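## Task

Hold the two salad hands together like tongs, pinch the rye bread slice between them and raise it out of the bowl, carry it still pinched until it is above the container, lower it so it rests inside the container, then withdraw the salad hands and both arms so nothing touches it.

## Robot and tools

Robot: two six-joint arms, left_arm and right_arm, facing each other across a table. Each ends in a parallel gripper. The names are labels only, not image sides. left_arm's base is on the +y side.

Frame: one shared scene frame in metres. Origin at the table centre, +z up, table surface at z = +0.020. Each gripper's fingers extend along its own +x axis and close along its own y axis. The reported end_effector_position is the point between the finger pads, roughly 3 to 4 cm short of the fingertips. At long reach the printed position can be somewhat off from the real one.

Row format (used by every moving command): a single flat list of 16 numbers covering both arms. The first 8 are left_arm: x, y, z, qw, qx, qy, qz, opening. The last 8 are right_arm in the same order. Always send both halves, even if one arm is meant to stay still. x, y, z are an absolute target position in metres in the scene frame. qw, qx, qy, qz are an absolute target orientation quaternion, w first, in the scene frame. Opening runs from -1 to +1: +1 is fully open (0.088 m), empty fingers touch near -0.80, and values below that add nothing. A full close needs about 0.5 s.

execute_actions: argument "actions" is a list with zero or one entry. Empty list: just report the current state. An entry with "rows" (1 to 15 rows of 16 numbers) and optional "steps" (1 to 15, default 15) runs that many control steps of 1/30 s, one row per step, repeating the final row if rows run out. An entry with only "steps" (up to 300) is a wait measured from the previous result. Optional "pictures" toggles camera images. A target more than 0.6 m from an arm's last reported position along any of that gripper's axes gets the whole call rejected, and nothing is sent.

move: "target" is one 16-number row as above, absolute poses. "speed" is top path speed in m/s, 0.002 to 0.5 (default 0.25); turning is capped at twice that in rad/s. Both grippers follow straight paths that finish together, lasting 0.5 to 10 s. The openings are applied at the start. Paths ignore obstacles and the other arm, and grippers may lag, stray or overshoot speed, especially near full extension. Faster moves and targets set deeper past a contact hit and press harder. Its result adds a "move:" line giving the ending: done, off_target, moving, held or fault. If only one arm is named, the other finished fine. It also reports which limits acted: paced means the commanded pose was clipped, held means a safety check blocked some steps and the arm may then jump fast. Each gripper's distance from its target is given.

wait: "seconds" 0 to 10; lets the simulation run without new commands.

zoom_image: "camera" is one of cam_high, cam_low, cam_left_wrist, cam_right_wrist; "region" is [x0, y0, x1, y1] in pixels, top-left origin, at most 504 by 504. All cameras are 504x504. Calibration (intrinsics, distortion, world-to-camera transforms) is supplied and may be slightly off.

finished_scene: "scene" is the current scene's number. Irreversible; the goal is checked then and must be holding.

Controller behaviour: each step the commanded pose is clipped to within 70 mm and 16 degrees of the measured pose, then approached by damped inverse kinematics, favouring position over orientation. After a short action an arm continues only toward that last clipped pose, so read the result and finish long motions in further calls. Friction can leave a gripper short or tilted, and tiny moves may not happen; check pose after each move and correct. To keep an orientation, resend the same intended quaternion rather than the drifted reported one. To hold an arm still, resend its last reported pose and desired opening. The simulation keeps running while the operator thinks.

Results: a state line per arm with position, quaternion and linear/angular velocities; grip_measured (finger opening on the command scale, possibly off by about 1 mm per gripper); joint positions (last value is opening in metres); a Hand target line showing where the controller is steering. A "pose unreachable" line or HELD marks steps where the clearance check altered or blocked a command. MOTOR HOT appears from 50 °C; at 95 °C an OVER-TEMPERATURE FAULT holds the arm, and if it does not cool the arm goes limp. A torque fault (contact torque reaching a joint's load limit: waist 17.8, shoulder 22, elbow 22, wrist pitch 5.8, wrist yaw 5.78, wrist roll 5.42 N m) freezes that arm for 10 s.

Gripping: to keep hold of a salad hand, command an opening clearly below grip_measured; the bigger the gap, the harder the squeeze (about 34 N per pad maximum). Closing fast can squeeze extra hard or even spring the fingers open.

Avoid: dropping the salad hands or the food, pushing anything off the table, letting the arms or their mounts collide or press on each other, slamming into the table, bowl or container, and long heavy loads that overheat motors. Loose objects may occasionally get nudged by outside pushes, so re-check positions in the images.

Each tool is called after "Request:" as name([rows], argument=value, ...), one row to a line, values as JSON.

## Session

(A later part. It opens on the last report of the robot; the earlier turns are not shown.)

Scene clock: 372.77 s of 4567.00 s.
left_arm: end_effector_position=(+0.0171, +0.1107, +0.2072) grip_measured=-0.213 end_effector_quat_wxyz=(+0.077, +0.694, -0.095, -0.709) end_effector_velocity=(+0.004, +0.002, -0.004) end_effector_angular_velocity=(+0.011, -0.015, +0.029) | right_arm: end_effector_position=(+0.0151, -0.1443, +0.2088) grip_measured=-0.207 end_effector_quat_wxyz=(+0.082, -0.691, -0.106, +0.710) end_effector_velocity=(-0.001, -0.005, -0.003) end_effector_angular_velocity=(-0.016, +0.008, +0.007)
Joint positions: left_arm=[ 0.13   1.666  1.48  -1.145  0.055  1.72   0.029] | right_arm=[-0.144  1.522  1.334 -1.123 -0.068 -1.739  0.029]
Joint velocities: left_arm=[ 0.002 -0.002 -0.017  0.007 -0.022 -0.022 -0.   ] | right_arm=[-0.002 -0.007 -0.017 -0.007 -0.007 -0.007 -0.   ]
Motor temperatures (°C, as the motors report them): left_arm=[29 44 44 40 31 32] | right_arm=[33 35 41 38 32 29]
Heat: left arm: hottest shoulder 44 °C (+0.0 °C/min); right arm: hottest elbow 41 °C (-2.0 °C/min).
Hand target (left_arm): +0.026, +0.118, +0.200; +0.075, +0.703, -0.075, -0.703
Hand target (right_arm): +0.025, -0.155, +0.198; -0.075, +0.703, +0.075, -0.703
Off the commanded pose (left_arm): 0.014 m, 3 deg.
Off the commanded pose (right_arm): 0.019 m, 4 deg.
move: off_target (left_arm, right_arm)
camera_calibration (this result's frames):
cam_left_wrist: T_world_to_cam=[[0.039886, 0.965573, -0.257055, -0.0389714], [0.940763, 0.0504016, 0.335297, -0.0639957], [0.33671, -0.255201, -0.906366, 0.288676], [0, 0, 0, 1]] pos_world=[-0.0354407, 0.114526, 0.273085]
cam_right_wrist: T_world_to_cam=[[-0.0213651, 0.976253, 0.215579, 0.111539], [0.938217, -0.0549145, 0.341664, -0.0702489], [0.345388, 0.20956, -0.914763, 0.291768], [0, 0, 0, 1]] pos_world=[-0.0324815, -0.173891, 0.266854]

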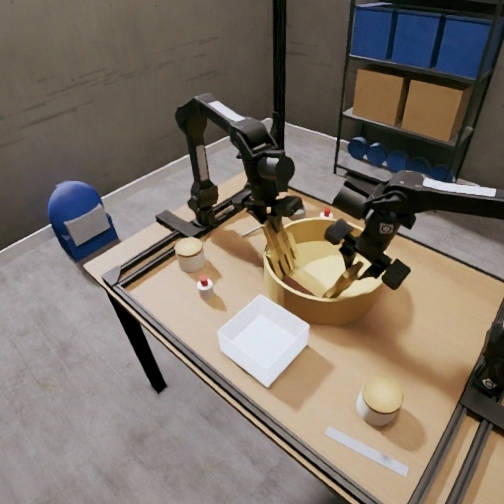

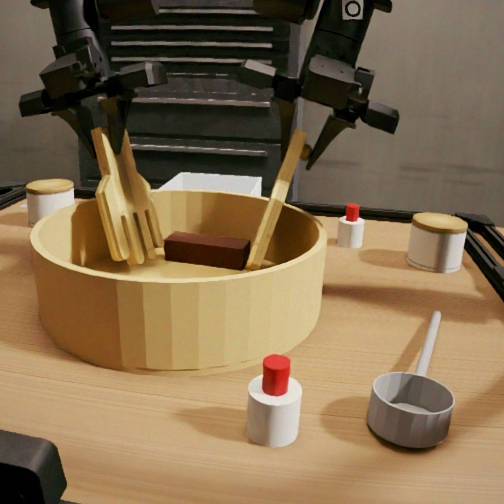

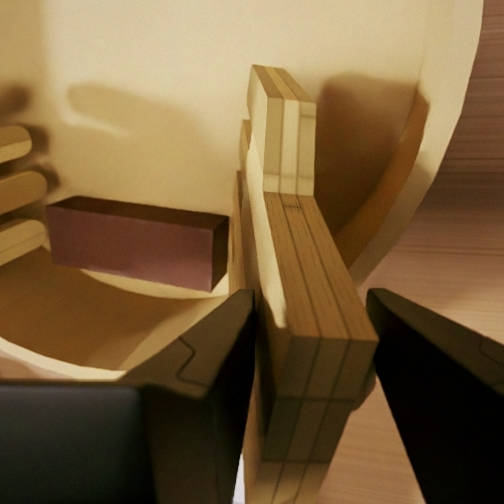

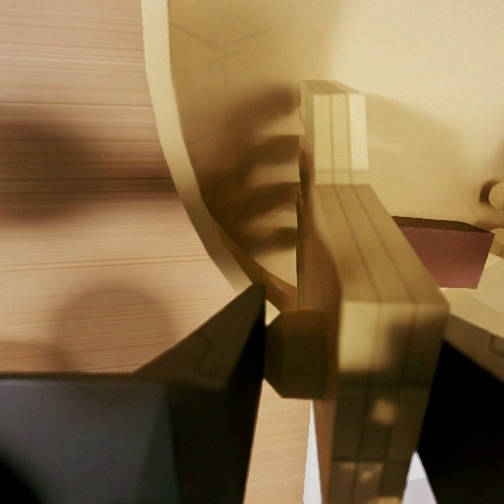

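Squeeze, getting lower, then drag toward the centre.

Request:
move(target=[0.03,0.088,0.196,0.075,0.702,-0.075,-0.702,-1,0.03,-0.125,0.195,0.075,-0.702,-0.075,0.702,-1], speed=0.03)

Request:
move(target=[-0.02,0.082,0.2,0.075,0.702,-0.075,-0.702,-1,-0.02,-0.12,0.199,0.075,-0.702,-0.075,0.702,-1], speed=0.03)

Scene clock: 374.60 s of 4567.00 s.
left_arm: end_effector_position=(+0.0225, +0.0952, +0.2045) grip_measured=-0.218 end_effector_quat_wxyz=(+0.074, +0.697, -0.083, -0.708) end_effector_velocity=(-0.000, +0.005, -0.001) end_effector_angular_velocity=(+0.033, -0.001, +0.006) | right_arm: end_effector_position=(+0.0198, -0.1288, +0.1999) grip_measured=-0.210 end_effector_quat_wxyz=(+0.071, -0.694, -0.087, +0.711) end_effector_velocity=(-0.001, -0.003, -0.001) end_effector_angular_velocity=(-0.020, +0.009, +0.006)
Joint positions: left_arm=[ 0.136  1.745  1.563 -1.171  0.047  1.716  0.028] | right_arm=[-0.148  1.617  1.402 -1.14  -0.06  -1.735  0.029]
Joint velocities: left_arm=[-0.002  0.007  0.012 -0.037 -0.007 -0.007 -0.001] | right_arm=[-0.002  0.007  0.007 -0.022 -0.007 -0.007 -0.   ]
Motor temperatures (°C, as the motors report them): left_arm=[29 44 44 40 31 32] | right_arm=[33 35 41 37 32 29]
Heat: left arm: hottest shoulder 44 °C (+0.0 °C/min); right arm: hottest elbow 41 °C (-2.0 °C/min).
Hand target (left_arm): +0.030, +0.088, +0.196; +0.075, +0.703, -0.076, -0.703
Hand target (right_arm): +0.030, -0.126, +0.195; -0.075, +0.703, +0.075, -0.703
Off the commanded pose (left_arm): 0.013 m, 1 deg.
Off the commanded pose (right_arm): 0.012 m, 2 deg.
move: off_target (left_arm, right_arm)
camera_calibration (this result's frames):
cam_left_wrist: T_world_to_cam=[[0.0292082, 0.971582, -0.234893, -0.0298477], [0.938729, 0.0540728, 0.340388, -0.0687112], [0.343416, -0.230443, -0.910473, 0.278723], [0, 0, 0, 1]] pos_world=[-0.0303452, 0.0969447, 0.270148]
cam_right_wrist: T_world_to_cam=[[-0.0118127, 0.985023, 0.172016, 0.108132], [0.937352, -0.0489929, 0.34492, -0.0706548], [0.348182, 0.165314, -0.922735, 0.274584], [0, 0, 0, 1]] pos_world=[-0.0280996, -0.155367, 0.259139]

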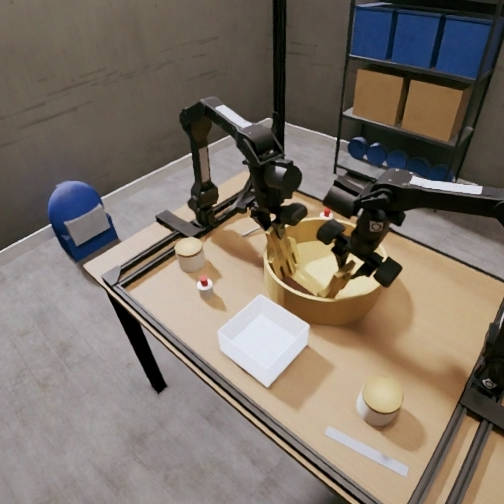

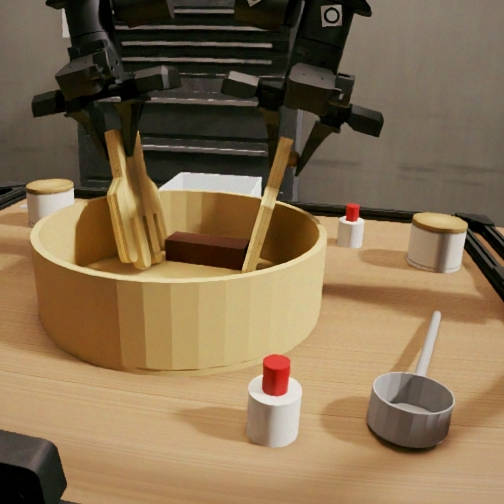

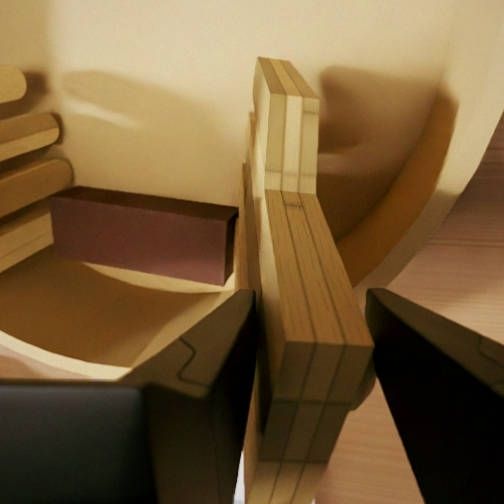

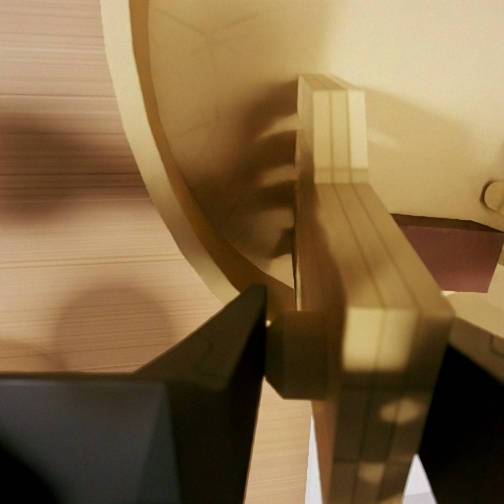

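Scene clock: 376.40 s of 4567.00 s.
left_arm: end_effector_position=(-0.0123, +0.0894, +0.2060) grip_measured=-0.222 end_effector_quat_wxyz=(+0.082, +0.709, -0.070, -0.697) end_effector_velocity=(-0.002, +0.001, -0.000) end_effector_angular_velocity=(+0.007, -0.002, +0.016) | right_arm: end_effector_position=(-0.0143, -0.1263, +0.2011) grip_measured=-0.212 end_effector_quat_wxyz=(+0.077, -0.708, -0.068, +0.698) end_effector_velocity=(-0.000, -0.002, -0.000) end_effector_angular_velocity=(-0.007, +0.009, -0.008)
Joint positions: left_arm=[ 0.014  1.761  1.59  -1.184 -0.016  1.57   0.028] | right_arm=[-0.011  1.625  1.419 -1.158  0.013 -1.571  0.029]
Joint velocities: left_arm=[-0.007  0.002  0.002 -0.007 -0.007 -0.022 -0.   ] | right_arm=[-0.002 -0.002 -0.002 -0.007 -0.007  0.007 -0.   ]
Motor temperatures (°C, as the motors report them): left_arm=[29 44 45 40 31 32] | right_arm=[33 35 41 37 32 29]
Heat: left arm: hottest elbow 45 °C (+1.0 °C/min); right arm: hottest elbow 41 °C (-2.0 °C/min).
Hand target (left_arm): -0.020, +0.083, +0.200; +0.075, +0.704, -0.075, -0.703
Hand target (right_arm): -0.020, -0.120, +0.199; -0.075, +0.704, +0.075, -0.703
Off the commanded pose (left_arm): 0.012 m, 1 deg.
Off the commanded pose (right_arm): 0.009 m, 1 deg.
move: off_target (left_arm, right_arm)
camera_calibration (this result's frames):
cam_left_wrist: T_world_to_cam=[[0.00319502, 0.97387, -0.227085, -0.0249542], [0.926052, 0.0828172, 0.368196, -0.0446709], [0.377382, -0.211469, -0.90159, 0.287622], [0, 0, 0, 1]] pos_world=[-0.0670958, 0.0888247, 0.270098]
cam_right_wrist: T_world_to_cam=[[0.0212476, 0.98749, 0.156246, 0.109004], [0.922261, -0.0796951, 0.378263, -0.0497473], [0.385983, 0.136063, -0.912417, 0.281954], [0, 0, 0, 1]] pos_world=[-0.0652655, -0.149969, 0.259046]

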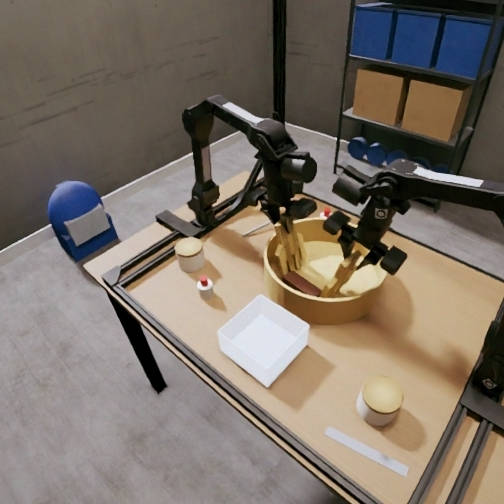

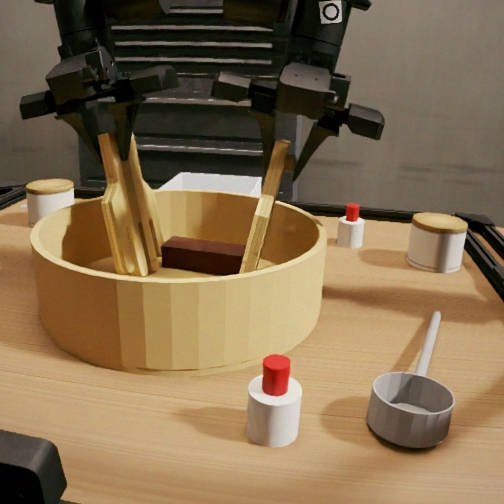

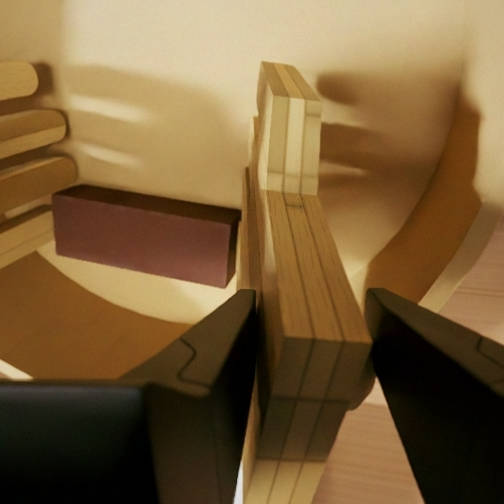

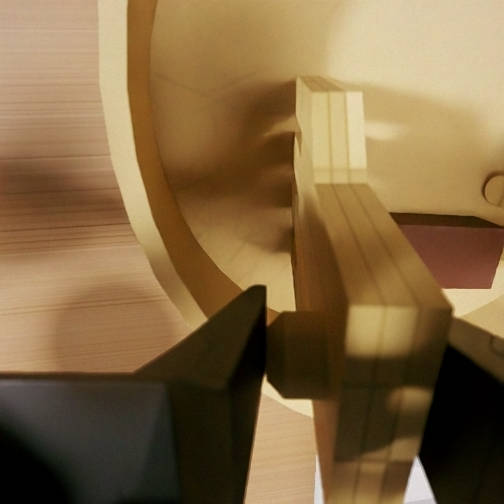

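Request:
move(target=[-0.014,0.108,0.207,0.075,0.702,-0.075,-0.702,-1,-0.014,-0.146,0.203,0.075,-0.702,-0.075,0.702,-1], speed=0.04)

Request:
move(target=[0.016,0.108,0.205,0.075,0.702,-0.075,-0.702,-1,0.009,-0.146,0.201,0.075,-0.702,-0.075,0.702,-1], speed=0.04)

Request:
move(target=[0.016,0.078,0.204,0.075,0.702,-0.075,-0.702,-1,0.009,-0.116,0.2,0.075,-0.702,-0.075,0.702,-1], speed=0.03)

Request:
move(target=[0.016,0.078,0.236,0.093,0.70,-0.093,-0.70,-1,0.009,-0.116,0.232,0.093,-0.70,-0.093,0.70,-1], speed=0.02)

Scene clock: 377.77 s of 4567.00 s.
left_arm: end_effector_position=(-0.0141, +0.1043, +0.2072) grip_measured=-0.222 end_effector_quat_wxyz=(+0.076, +0.705, -0.076, -0.701) end_effector_velocity=(+0.000, +0.001, -0.001) end_effector_angular_velocity=(-0.002, -0.006, +0.006) | right_arm: end_effector_position=(-0.0144, -0.1434, +0.2020) grip_measured=-0.212 end_effector_quat_wxyz=(+0.074, -0.704, -0.074, +0.702) end_effector_velocity=(+0.001, -0.005, +0.001) end_effector_angular_velocity=(-0.002, +0.006, +0.001)
Joint positions: left_arm=[ 0.016  1.703  1.527 -1.178 -0.003  1.586  0.028] | right_arm=[-0.018  1.558  1.353 -1.156 -0.    -1.588  0.029]
Joint velocities: left_arm=[-0.002 -0.007 -0.012  0.007 -0.007 -0.007 -0.   ] | right_arm=[-0.007 -0.017 -0.012 -0.007 -0.007 -0.007  0.   ]
Motor temperatures (°C, as the motors report them): left_arm=[29 44 44 40 31 32] | right_arm=[33 35 41 37 32 29]
Heat: left arm: hottest shoulder 44 °C (+0.0 °C/min); right arm: hottest elbow 41 °C (-2.0 °C/min).
Hand target (left_arm): -0.014, +0.108, +0.207; +0.075, +0.703, -0.075, -0.703
Hand target (right_arm): -0.014, -0.146, +0.203; -0.075, +0.703, +0.075, -0.703
Off the commanded pose (left_arm): 0.004 m, 0 deg.
Off the commanded pose (right_arm): 0.003 m, 0 deg.
move: done
camera_calibration (this result's frames):
cam_left_wrist: T_world_to_cam=[[0.0179189, 0.973429, -0.228289, -0.0386235], [0.930706, 0.0671879, 0.359544, -0.0412465], [0.365328, -0.218912, -0.904772, 0.293831], [0, 0, 0, 1]] pos_world=[-0.0682644, 0.104692, 0.271863]
cam_right_wrist: T_world_to_cam=[[0.00947559, 0.987149, 0.159522, 0.124874], [0.926623, -0.0686333, 0.369674, -0.0479656], [0.375871, 0.144314, -0.915366, 0.286775], [0, 0, 0, 1]] pos_world=[-0.0645279, -0.167947, 0.260316]

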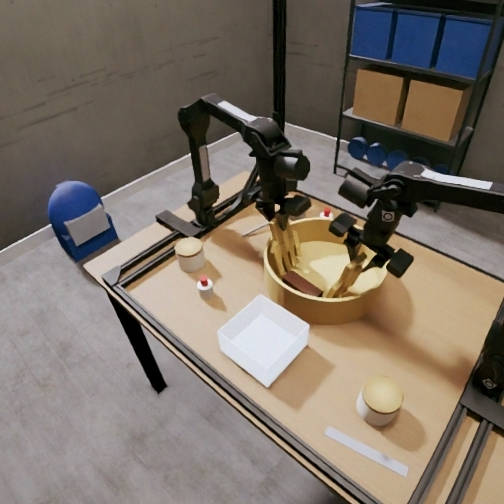

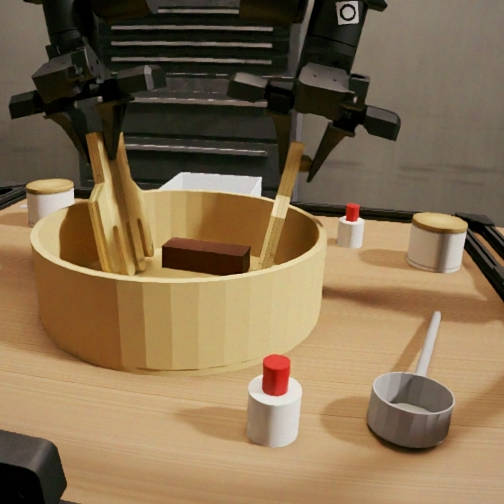

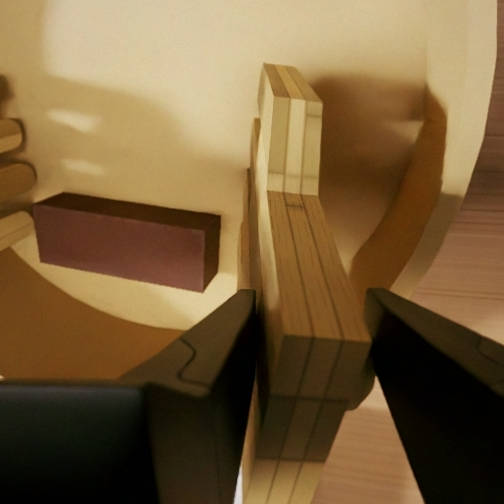

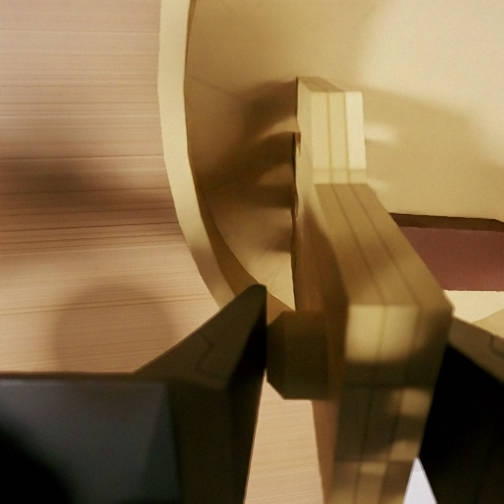

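Scene clock: 378.83 s of 4567.00 s.
left_arm: end_effector_position=(+0.0131, +0.1054, +0.2072) grip_measured=-0.223 end_effector_quat_wxyz=(+0.076, +0.702, -0.079, -0.704) end_effector_velocity=(+0.000, +0.002, -0.000) end_effector_angular_velocity=(+0.008, -0.011, -0.022) | right_arm: end_effector_position=(+0.0040, -0.1432, +0.2019) grip_measured=-0.212 end_effector_quat_wxyz=(+0.073, -0.699, -0.080, +0.707) end_effector_velocity=(+0.003, -0.002, -0.000) end_effector_angular_velocity=(-0.008, -0.011, +0.013)
Joint positions: left_arm=[ 0.104  1.703  1.525 -1.176  0.026  1.678  0.028] | right_arm=[-0.091  1.558  1.351 -1.149 -0.031 -1.67   0.029]
Joint velocities: left_arm=[-0.002 -0.002 -0.002 -0.007 -0.007  0.022 -0.   ] | right_arm=[-0.007 -0.002 -0.002 -0.007  0.007 -0.022  0.   ]
Motor temperatures (°C, as the motors report them): left_arm=[29 44 44 40 31 32] | right_arm=[33 36 41 37 32 29]
Heat: left arm: hottest shoulder 44 °C (+0.0 °C/min); right arm: hottest elbow 41 °C (-2.0 °C/min).
Hand target (left_arm): +0.016, +0.108, +0.205; +0.075, +0.703, -0.075, -0.703
Hand target (right_arm): +0.009, -0.146, +0.201; -0.075, +0.703, +0.075, -0.704
Off the commanded pose (left_arm): 0.004 m, 0 deg.
Off the commanded pose (right_arm): 0.006 m, 1 deg.
move: done
camera_calibration (this result's frames):
cam_left_wrist: T_world_to_cam=[[0.0221964, 0.972517, -0.23177, -0.0394951], [0.933858, 0.0626037, 0.352122, -0.0645905], [0.356955, -0.224256, -0.906803, 0.285227], [0, 0, 0, 1]] pos_world=[-0.0406182, 0.106417, 0.272235]
cam_right_wrist: T_world_to_cam=[[-0.00133772, 0.986076, 0.166288, 0.123018], [0.931908, -0.0590821, 0.35785, -0.0613197], [0.362692, 0.155444, -0.918853, 0.282065], [0, 0, 0, 1]] pos_world=[-0.0449939, -0.168773, 0.260664]

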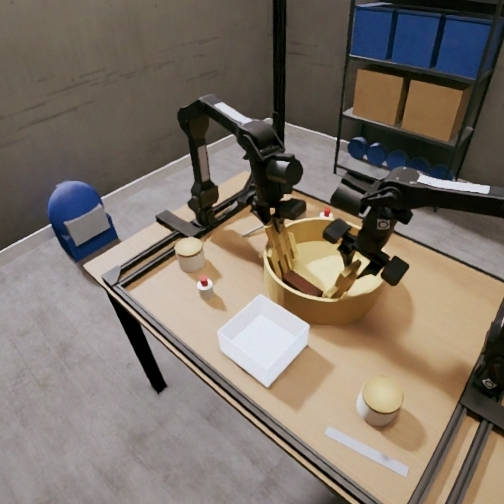

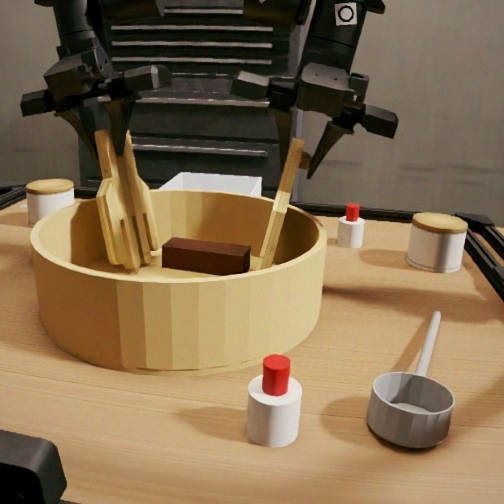

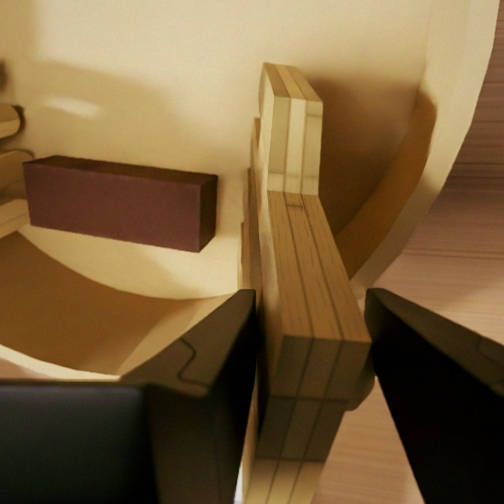

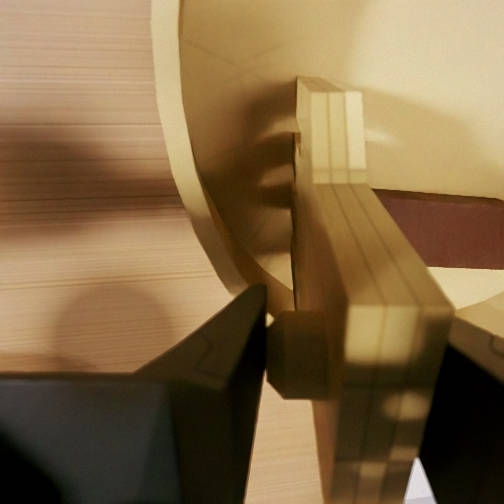

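Scene clock: 380.00 s of 4567.00 s.
left_arm: end_effector_position=(+0.0150, +0.0867, +0.2076) grip_measured=-0.223 end_effector_quat_wxyz=(+0.072, +0.702, -0.073, -0.705) end_effector_velocity=(-0.002, +0.003, +0.001) end_effector_angular_velocity=(+0.027, -0.006, -0.013) | right_arm: end_effector_position=(+0.0064, -0.1246, +0.2016) grip_measured=-0.212 end_effector_quat_wxyz=(+0.070, -0.701, -0.071, +0.707) end_effector_velocity=(-0.000, -0.001, -0.001) end_effector_angular_velocity=(-0.021, +0.008, +0.006)
Joint positions: left_arm=[ 0.104  1.788  1.631 -1.21   0.026  1.673  0.028] | right_arm=[-0.091  1.642  1.44  -1.17  -0.027 -1.661  0.029]
Joint velocities: left_arm=[-0.007  0.012  0.022 -0.037 -0.007  0.007 -0.   ] | right_arm=[-0.002  0.012  0.012 -0.022 -0.007 -0.007  0.   ]
Motor temperatures (°C, as the motors report them): left_arm=[29 44 44 40 31 32] | right_arm=[33 36 41 37 32 29]
Heat: left arm: hottest shoulder 44 °C (+0.0 °C/min); right arm: hottest elbow 41 °C (-2.0 °C/min).
Hand target (left_arm): +0.016, +0.078, +0.204; +0.075, +0.703, -0.075, -0.703
Hand target (right_arm): +0.009, -0.116, +0.200; -0.075, +0.703, +0.075, -0.703
Off the commanded pose (left_arm): 0.009 m, 0 deg.
Off the commanded pose (right_arm): 0.009 m, 1 deg.
move: off_target (left_arm, right_arm)
camera_calibration (this result's frames):
cam_left_wrist: T_world_to_cam=[[0.0172891, 0.975767, -0.218127, -0.024263], [0.934436, 0.0618449, 0.350721, -0.065055], [0.355712, -0.20989, -0.910723, 0.280303], [0, 0, 0, 1]] pos_world=[-0.0384979, 0.0865311, 0.272802]
cam_right_wrist: T_world_to_cam=[[0.0074835, 0.988702, 0.149709, 0.10838], [0.931052, -0.0615076, 0.359666, -0.0629334], [0.364811, 0.136695, -0.920993, 0.2761], [0, 0, 0, 1]] pos_world=[-0.0429409, -0.148768, 0.260695]

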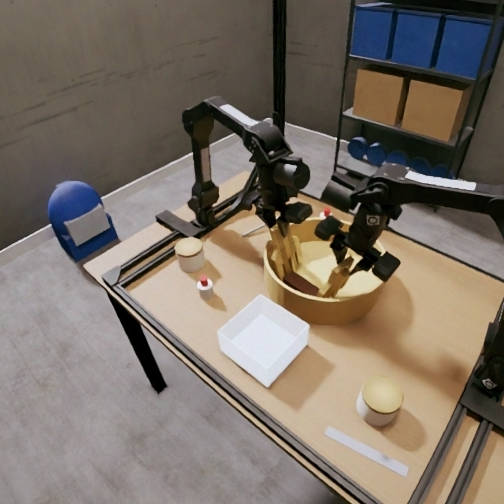

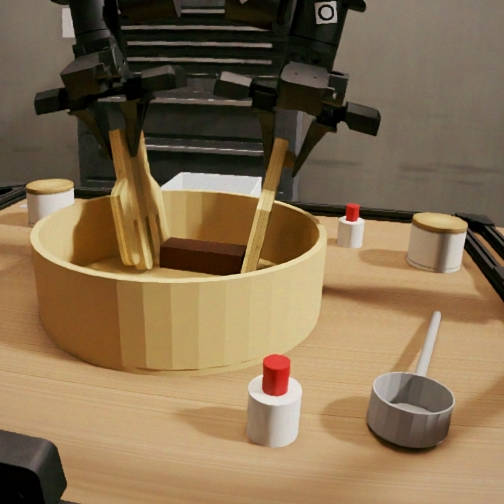

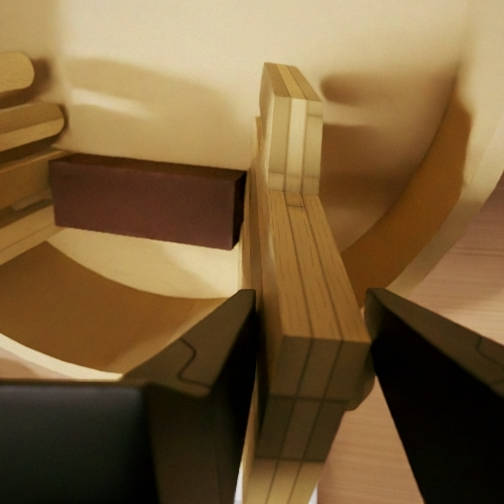

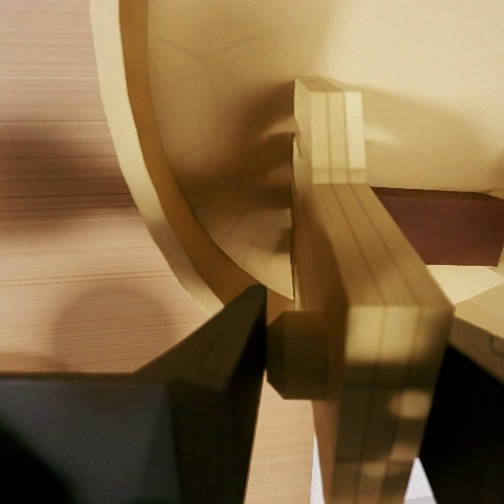

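Scene clock: 381.83 s of 4567.00 s.
left_arm: end_effector_position=(+0.0154, +0.0867, +0.2262) grip_measured=-0.223 end_effector_quat_wxyz=(+0.076, +0.702, -0.076, -0.704) end_effector_velocity=(+0.002, +0.000, +0.001) end_effector_angular_velocity=(+0.003, -0.008, -0.003) | right_arm: end_effector_position=(+0.0075, -0.1244, +0.2198) grip_measured=-0.212 end_effector_quat_wxyz=(+0.074, -0.701, -0.073, +0.706) end_effector_velocity=(+0.003, -0.005, +0.000) end_effector_angular_velocity=(-0.018, -0.004, -0.016)
Joint positions: left_arm=[ 0.106  1.788  1.703 -1.271  0.026  1.673  0.028] | right_arm=[-0.094  1.642  1.511 -1.234 -0.027 -1.661  0.029]
Joint velocities: left_arm=[ 0.002  0.002  0.007 -0.007 -0.007  0.007 -0.   ] | right_arm=[-0.007 -0.002  0.002 -0.022  0.007  0.007 -0.   ]
Motor temperatures (°C, as the motors report them): left_arm=[29 44 45 40 31 32] | right_arm=[33 36 41 37 32 29]
Heat: left arm: hottest elbow 45 °C (+1.0 °C/min); right arm: hottest elbow 41 °C (-2.0 °C/min).
Hand target (left_arm): +0.016, +0.078, +0.236; +0.093, +0.701, -0.093, -0.701
Hand target (right_arm): +0.009, -0.116, +0.232; -0.093, +0.701, +0.093, -0.701
Off the commanded pose (left_arm): 0.013 m, 3 deg.
Off the commanded pose (right_arm): 0.015 m, 3 deg.
move: off_target (left_arm, right_arm)
camera_calibration (this result's frames):
cam_left_wrist: T_world_to_cam=[[0.0160332, 0.973507, -0.228093, -0.0177617], [0.933987, 0.066856, 0.350996, -0.0724406], [0.356946, -0.218663, -0.908172, 0.297182], [0, 0, 0, 1]] pos_world=[-0.0381347, 0.0871171, 0.291267]
cam_right_wrist: T_world_to_cam=[[0.0107731, 0.987564, 0.156846, 0.103676], [0.930589, -0.0672996, 0.359826, -0.0712942], [0.365907, 0.142083, -0.919742, 0.292746], [0, 0, 0, 1]] pos_world=[-0.0418892, -0.148779, 0.278643]

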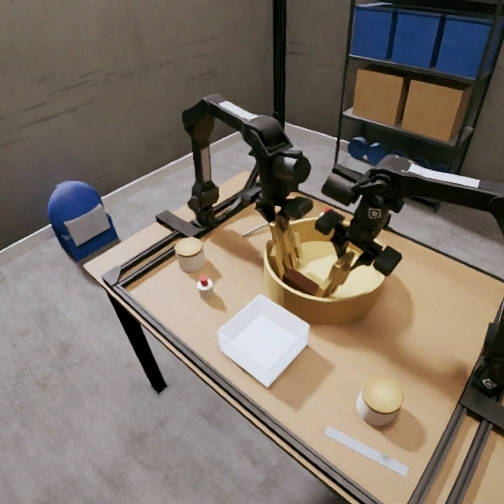

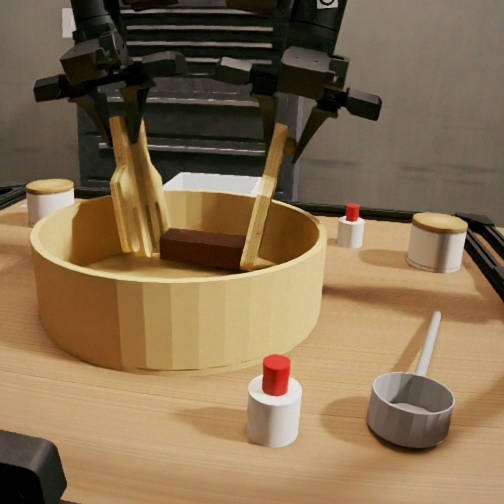

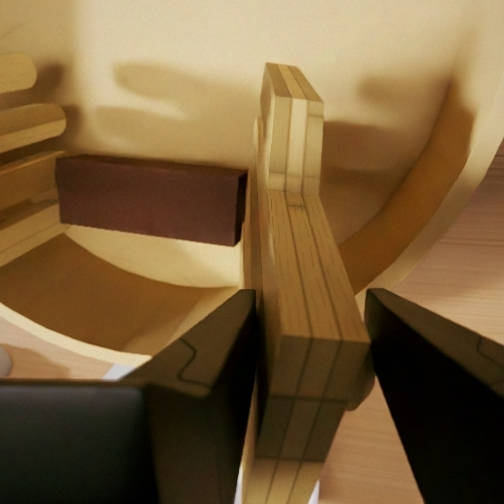

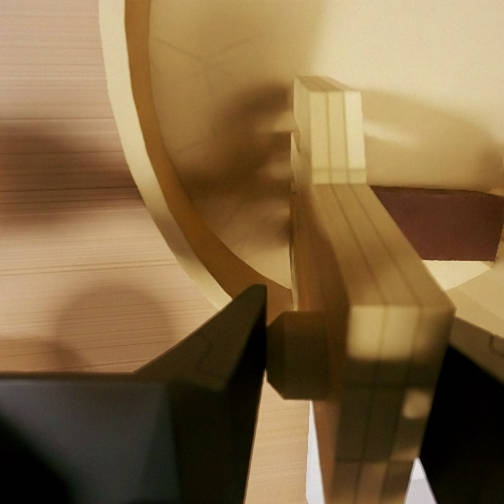

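Lifting at last.

Request:
move(target=[0.016,0.080,0.315,0.1,0.70,-0.1,-0.70,-1,0.009,-0.118,0.311,0.1,-0.70,-0.1,0.70,-1], speed=0.025)

Scene clock: 386.07 s of 4567.00 s.
left_arm: end_effector_position=(+0.0160, +0.0811, +0.3125) grip_measured=-0.224 end_effector_quat_wxyz=(+0.102, +0.701, -0.102, -0.698) end_effector_velocity=(+0.000, +0.002, +0.001) end_effector_angular_velocity=(+0.005, -0.019, +0.006) | right_arm: end_effector_position=(+0.0081, -0.1190, +0.3094) grip_measured=-0.212 end_effector_quat_wxyz=(+0.099, -0.700, -0.099, +0.700) end_effector_velocity=(-0.000, -0.002, -0.000) end_effector_angular_velocity=(-0.016, +0.007, +0.007)
Joint positions: left_arm=[ 0.106  1.87   2.156 -1.568  0.026  1.673  0.028] | right_arm=[-0.094  1.704  1.936 -1.524 -0.027 -1.661  0.029]
Joint velocities: left_arm=[-0.007 -0.002  0.002 -0.007 -0.022 -0.007  0.   ] | right_arm=[-0.002  0.007  0.012 -0.022 -0.007 -0.007 -0.   ]
Motor temperatures (°C, as the motors report them): left_arm=[29 45 45 40 31 32] | right_arm=[33 36 42 37 32 29]
Heat: left arm: hottest shoulder 45 °C (+1.0 °C/min); right arm: hottest elbow 42 °C (+0.0 °C/min).
Hand target (left_arm): +0.016, +0.079, +0.315; +0.105, +0.700, -0.106, -0.699
Hand target (right_arm): +0.009, -0.117, +0.311; -0.100, +0.700, +0.100, -0.700
Off the commanded pose (left_arm): 0.003 m, 0 deg.
Off the commanded pose (right_arm): 0.002 m, 0 deg.
joint sent to its limit (left arm) — the command would take joint 4 (wrist pitch) past its lower limit, so that joint was sent only as far as its limit.
move: done
camera_calibration (this result's frames):
cam_left_wrist: T_world_to_cam=[[0.0181254, 0.953765, -0.300006, 0.0314529], [0.931201, 0.0931516, 0.352404, -0.105468], [0.364056, -0.285753, -0.886458, 0.372726], [0, 0, 0, 1]] pos_world=[-0.0380516, 0.0863333, 0.377009]
cam_right_wrist: T_world_to_cam=[[0.00944132, 0.973511, 0.228446, 0.0604287], [0.9281, -0.093569, 0.360383, -0.106938], [0.372212, 0.208618, -0.904398, 0.377343], [0, 0, 0, 1]] pos_world=[-0.0417731, -0.147555, 0.366003]

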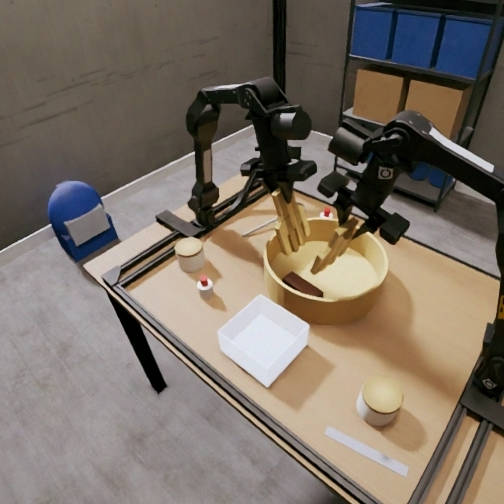

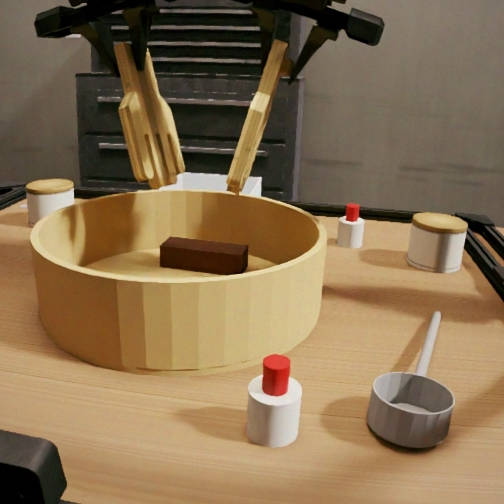

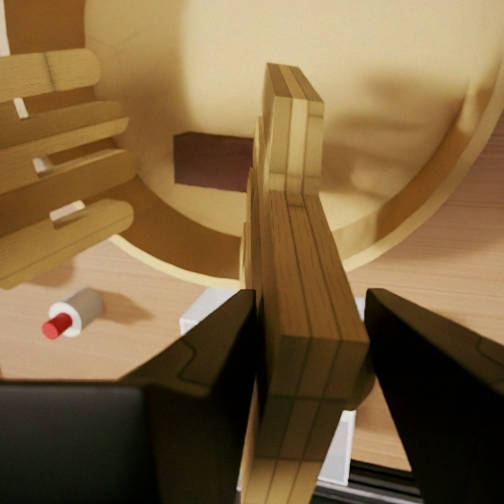

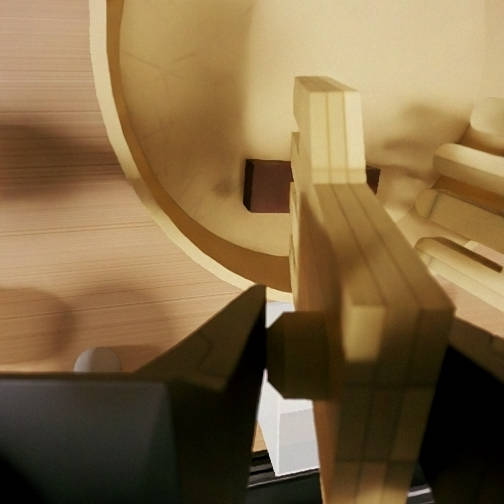

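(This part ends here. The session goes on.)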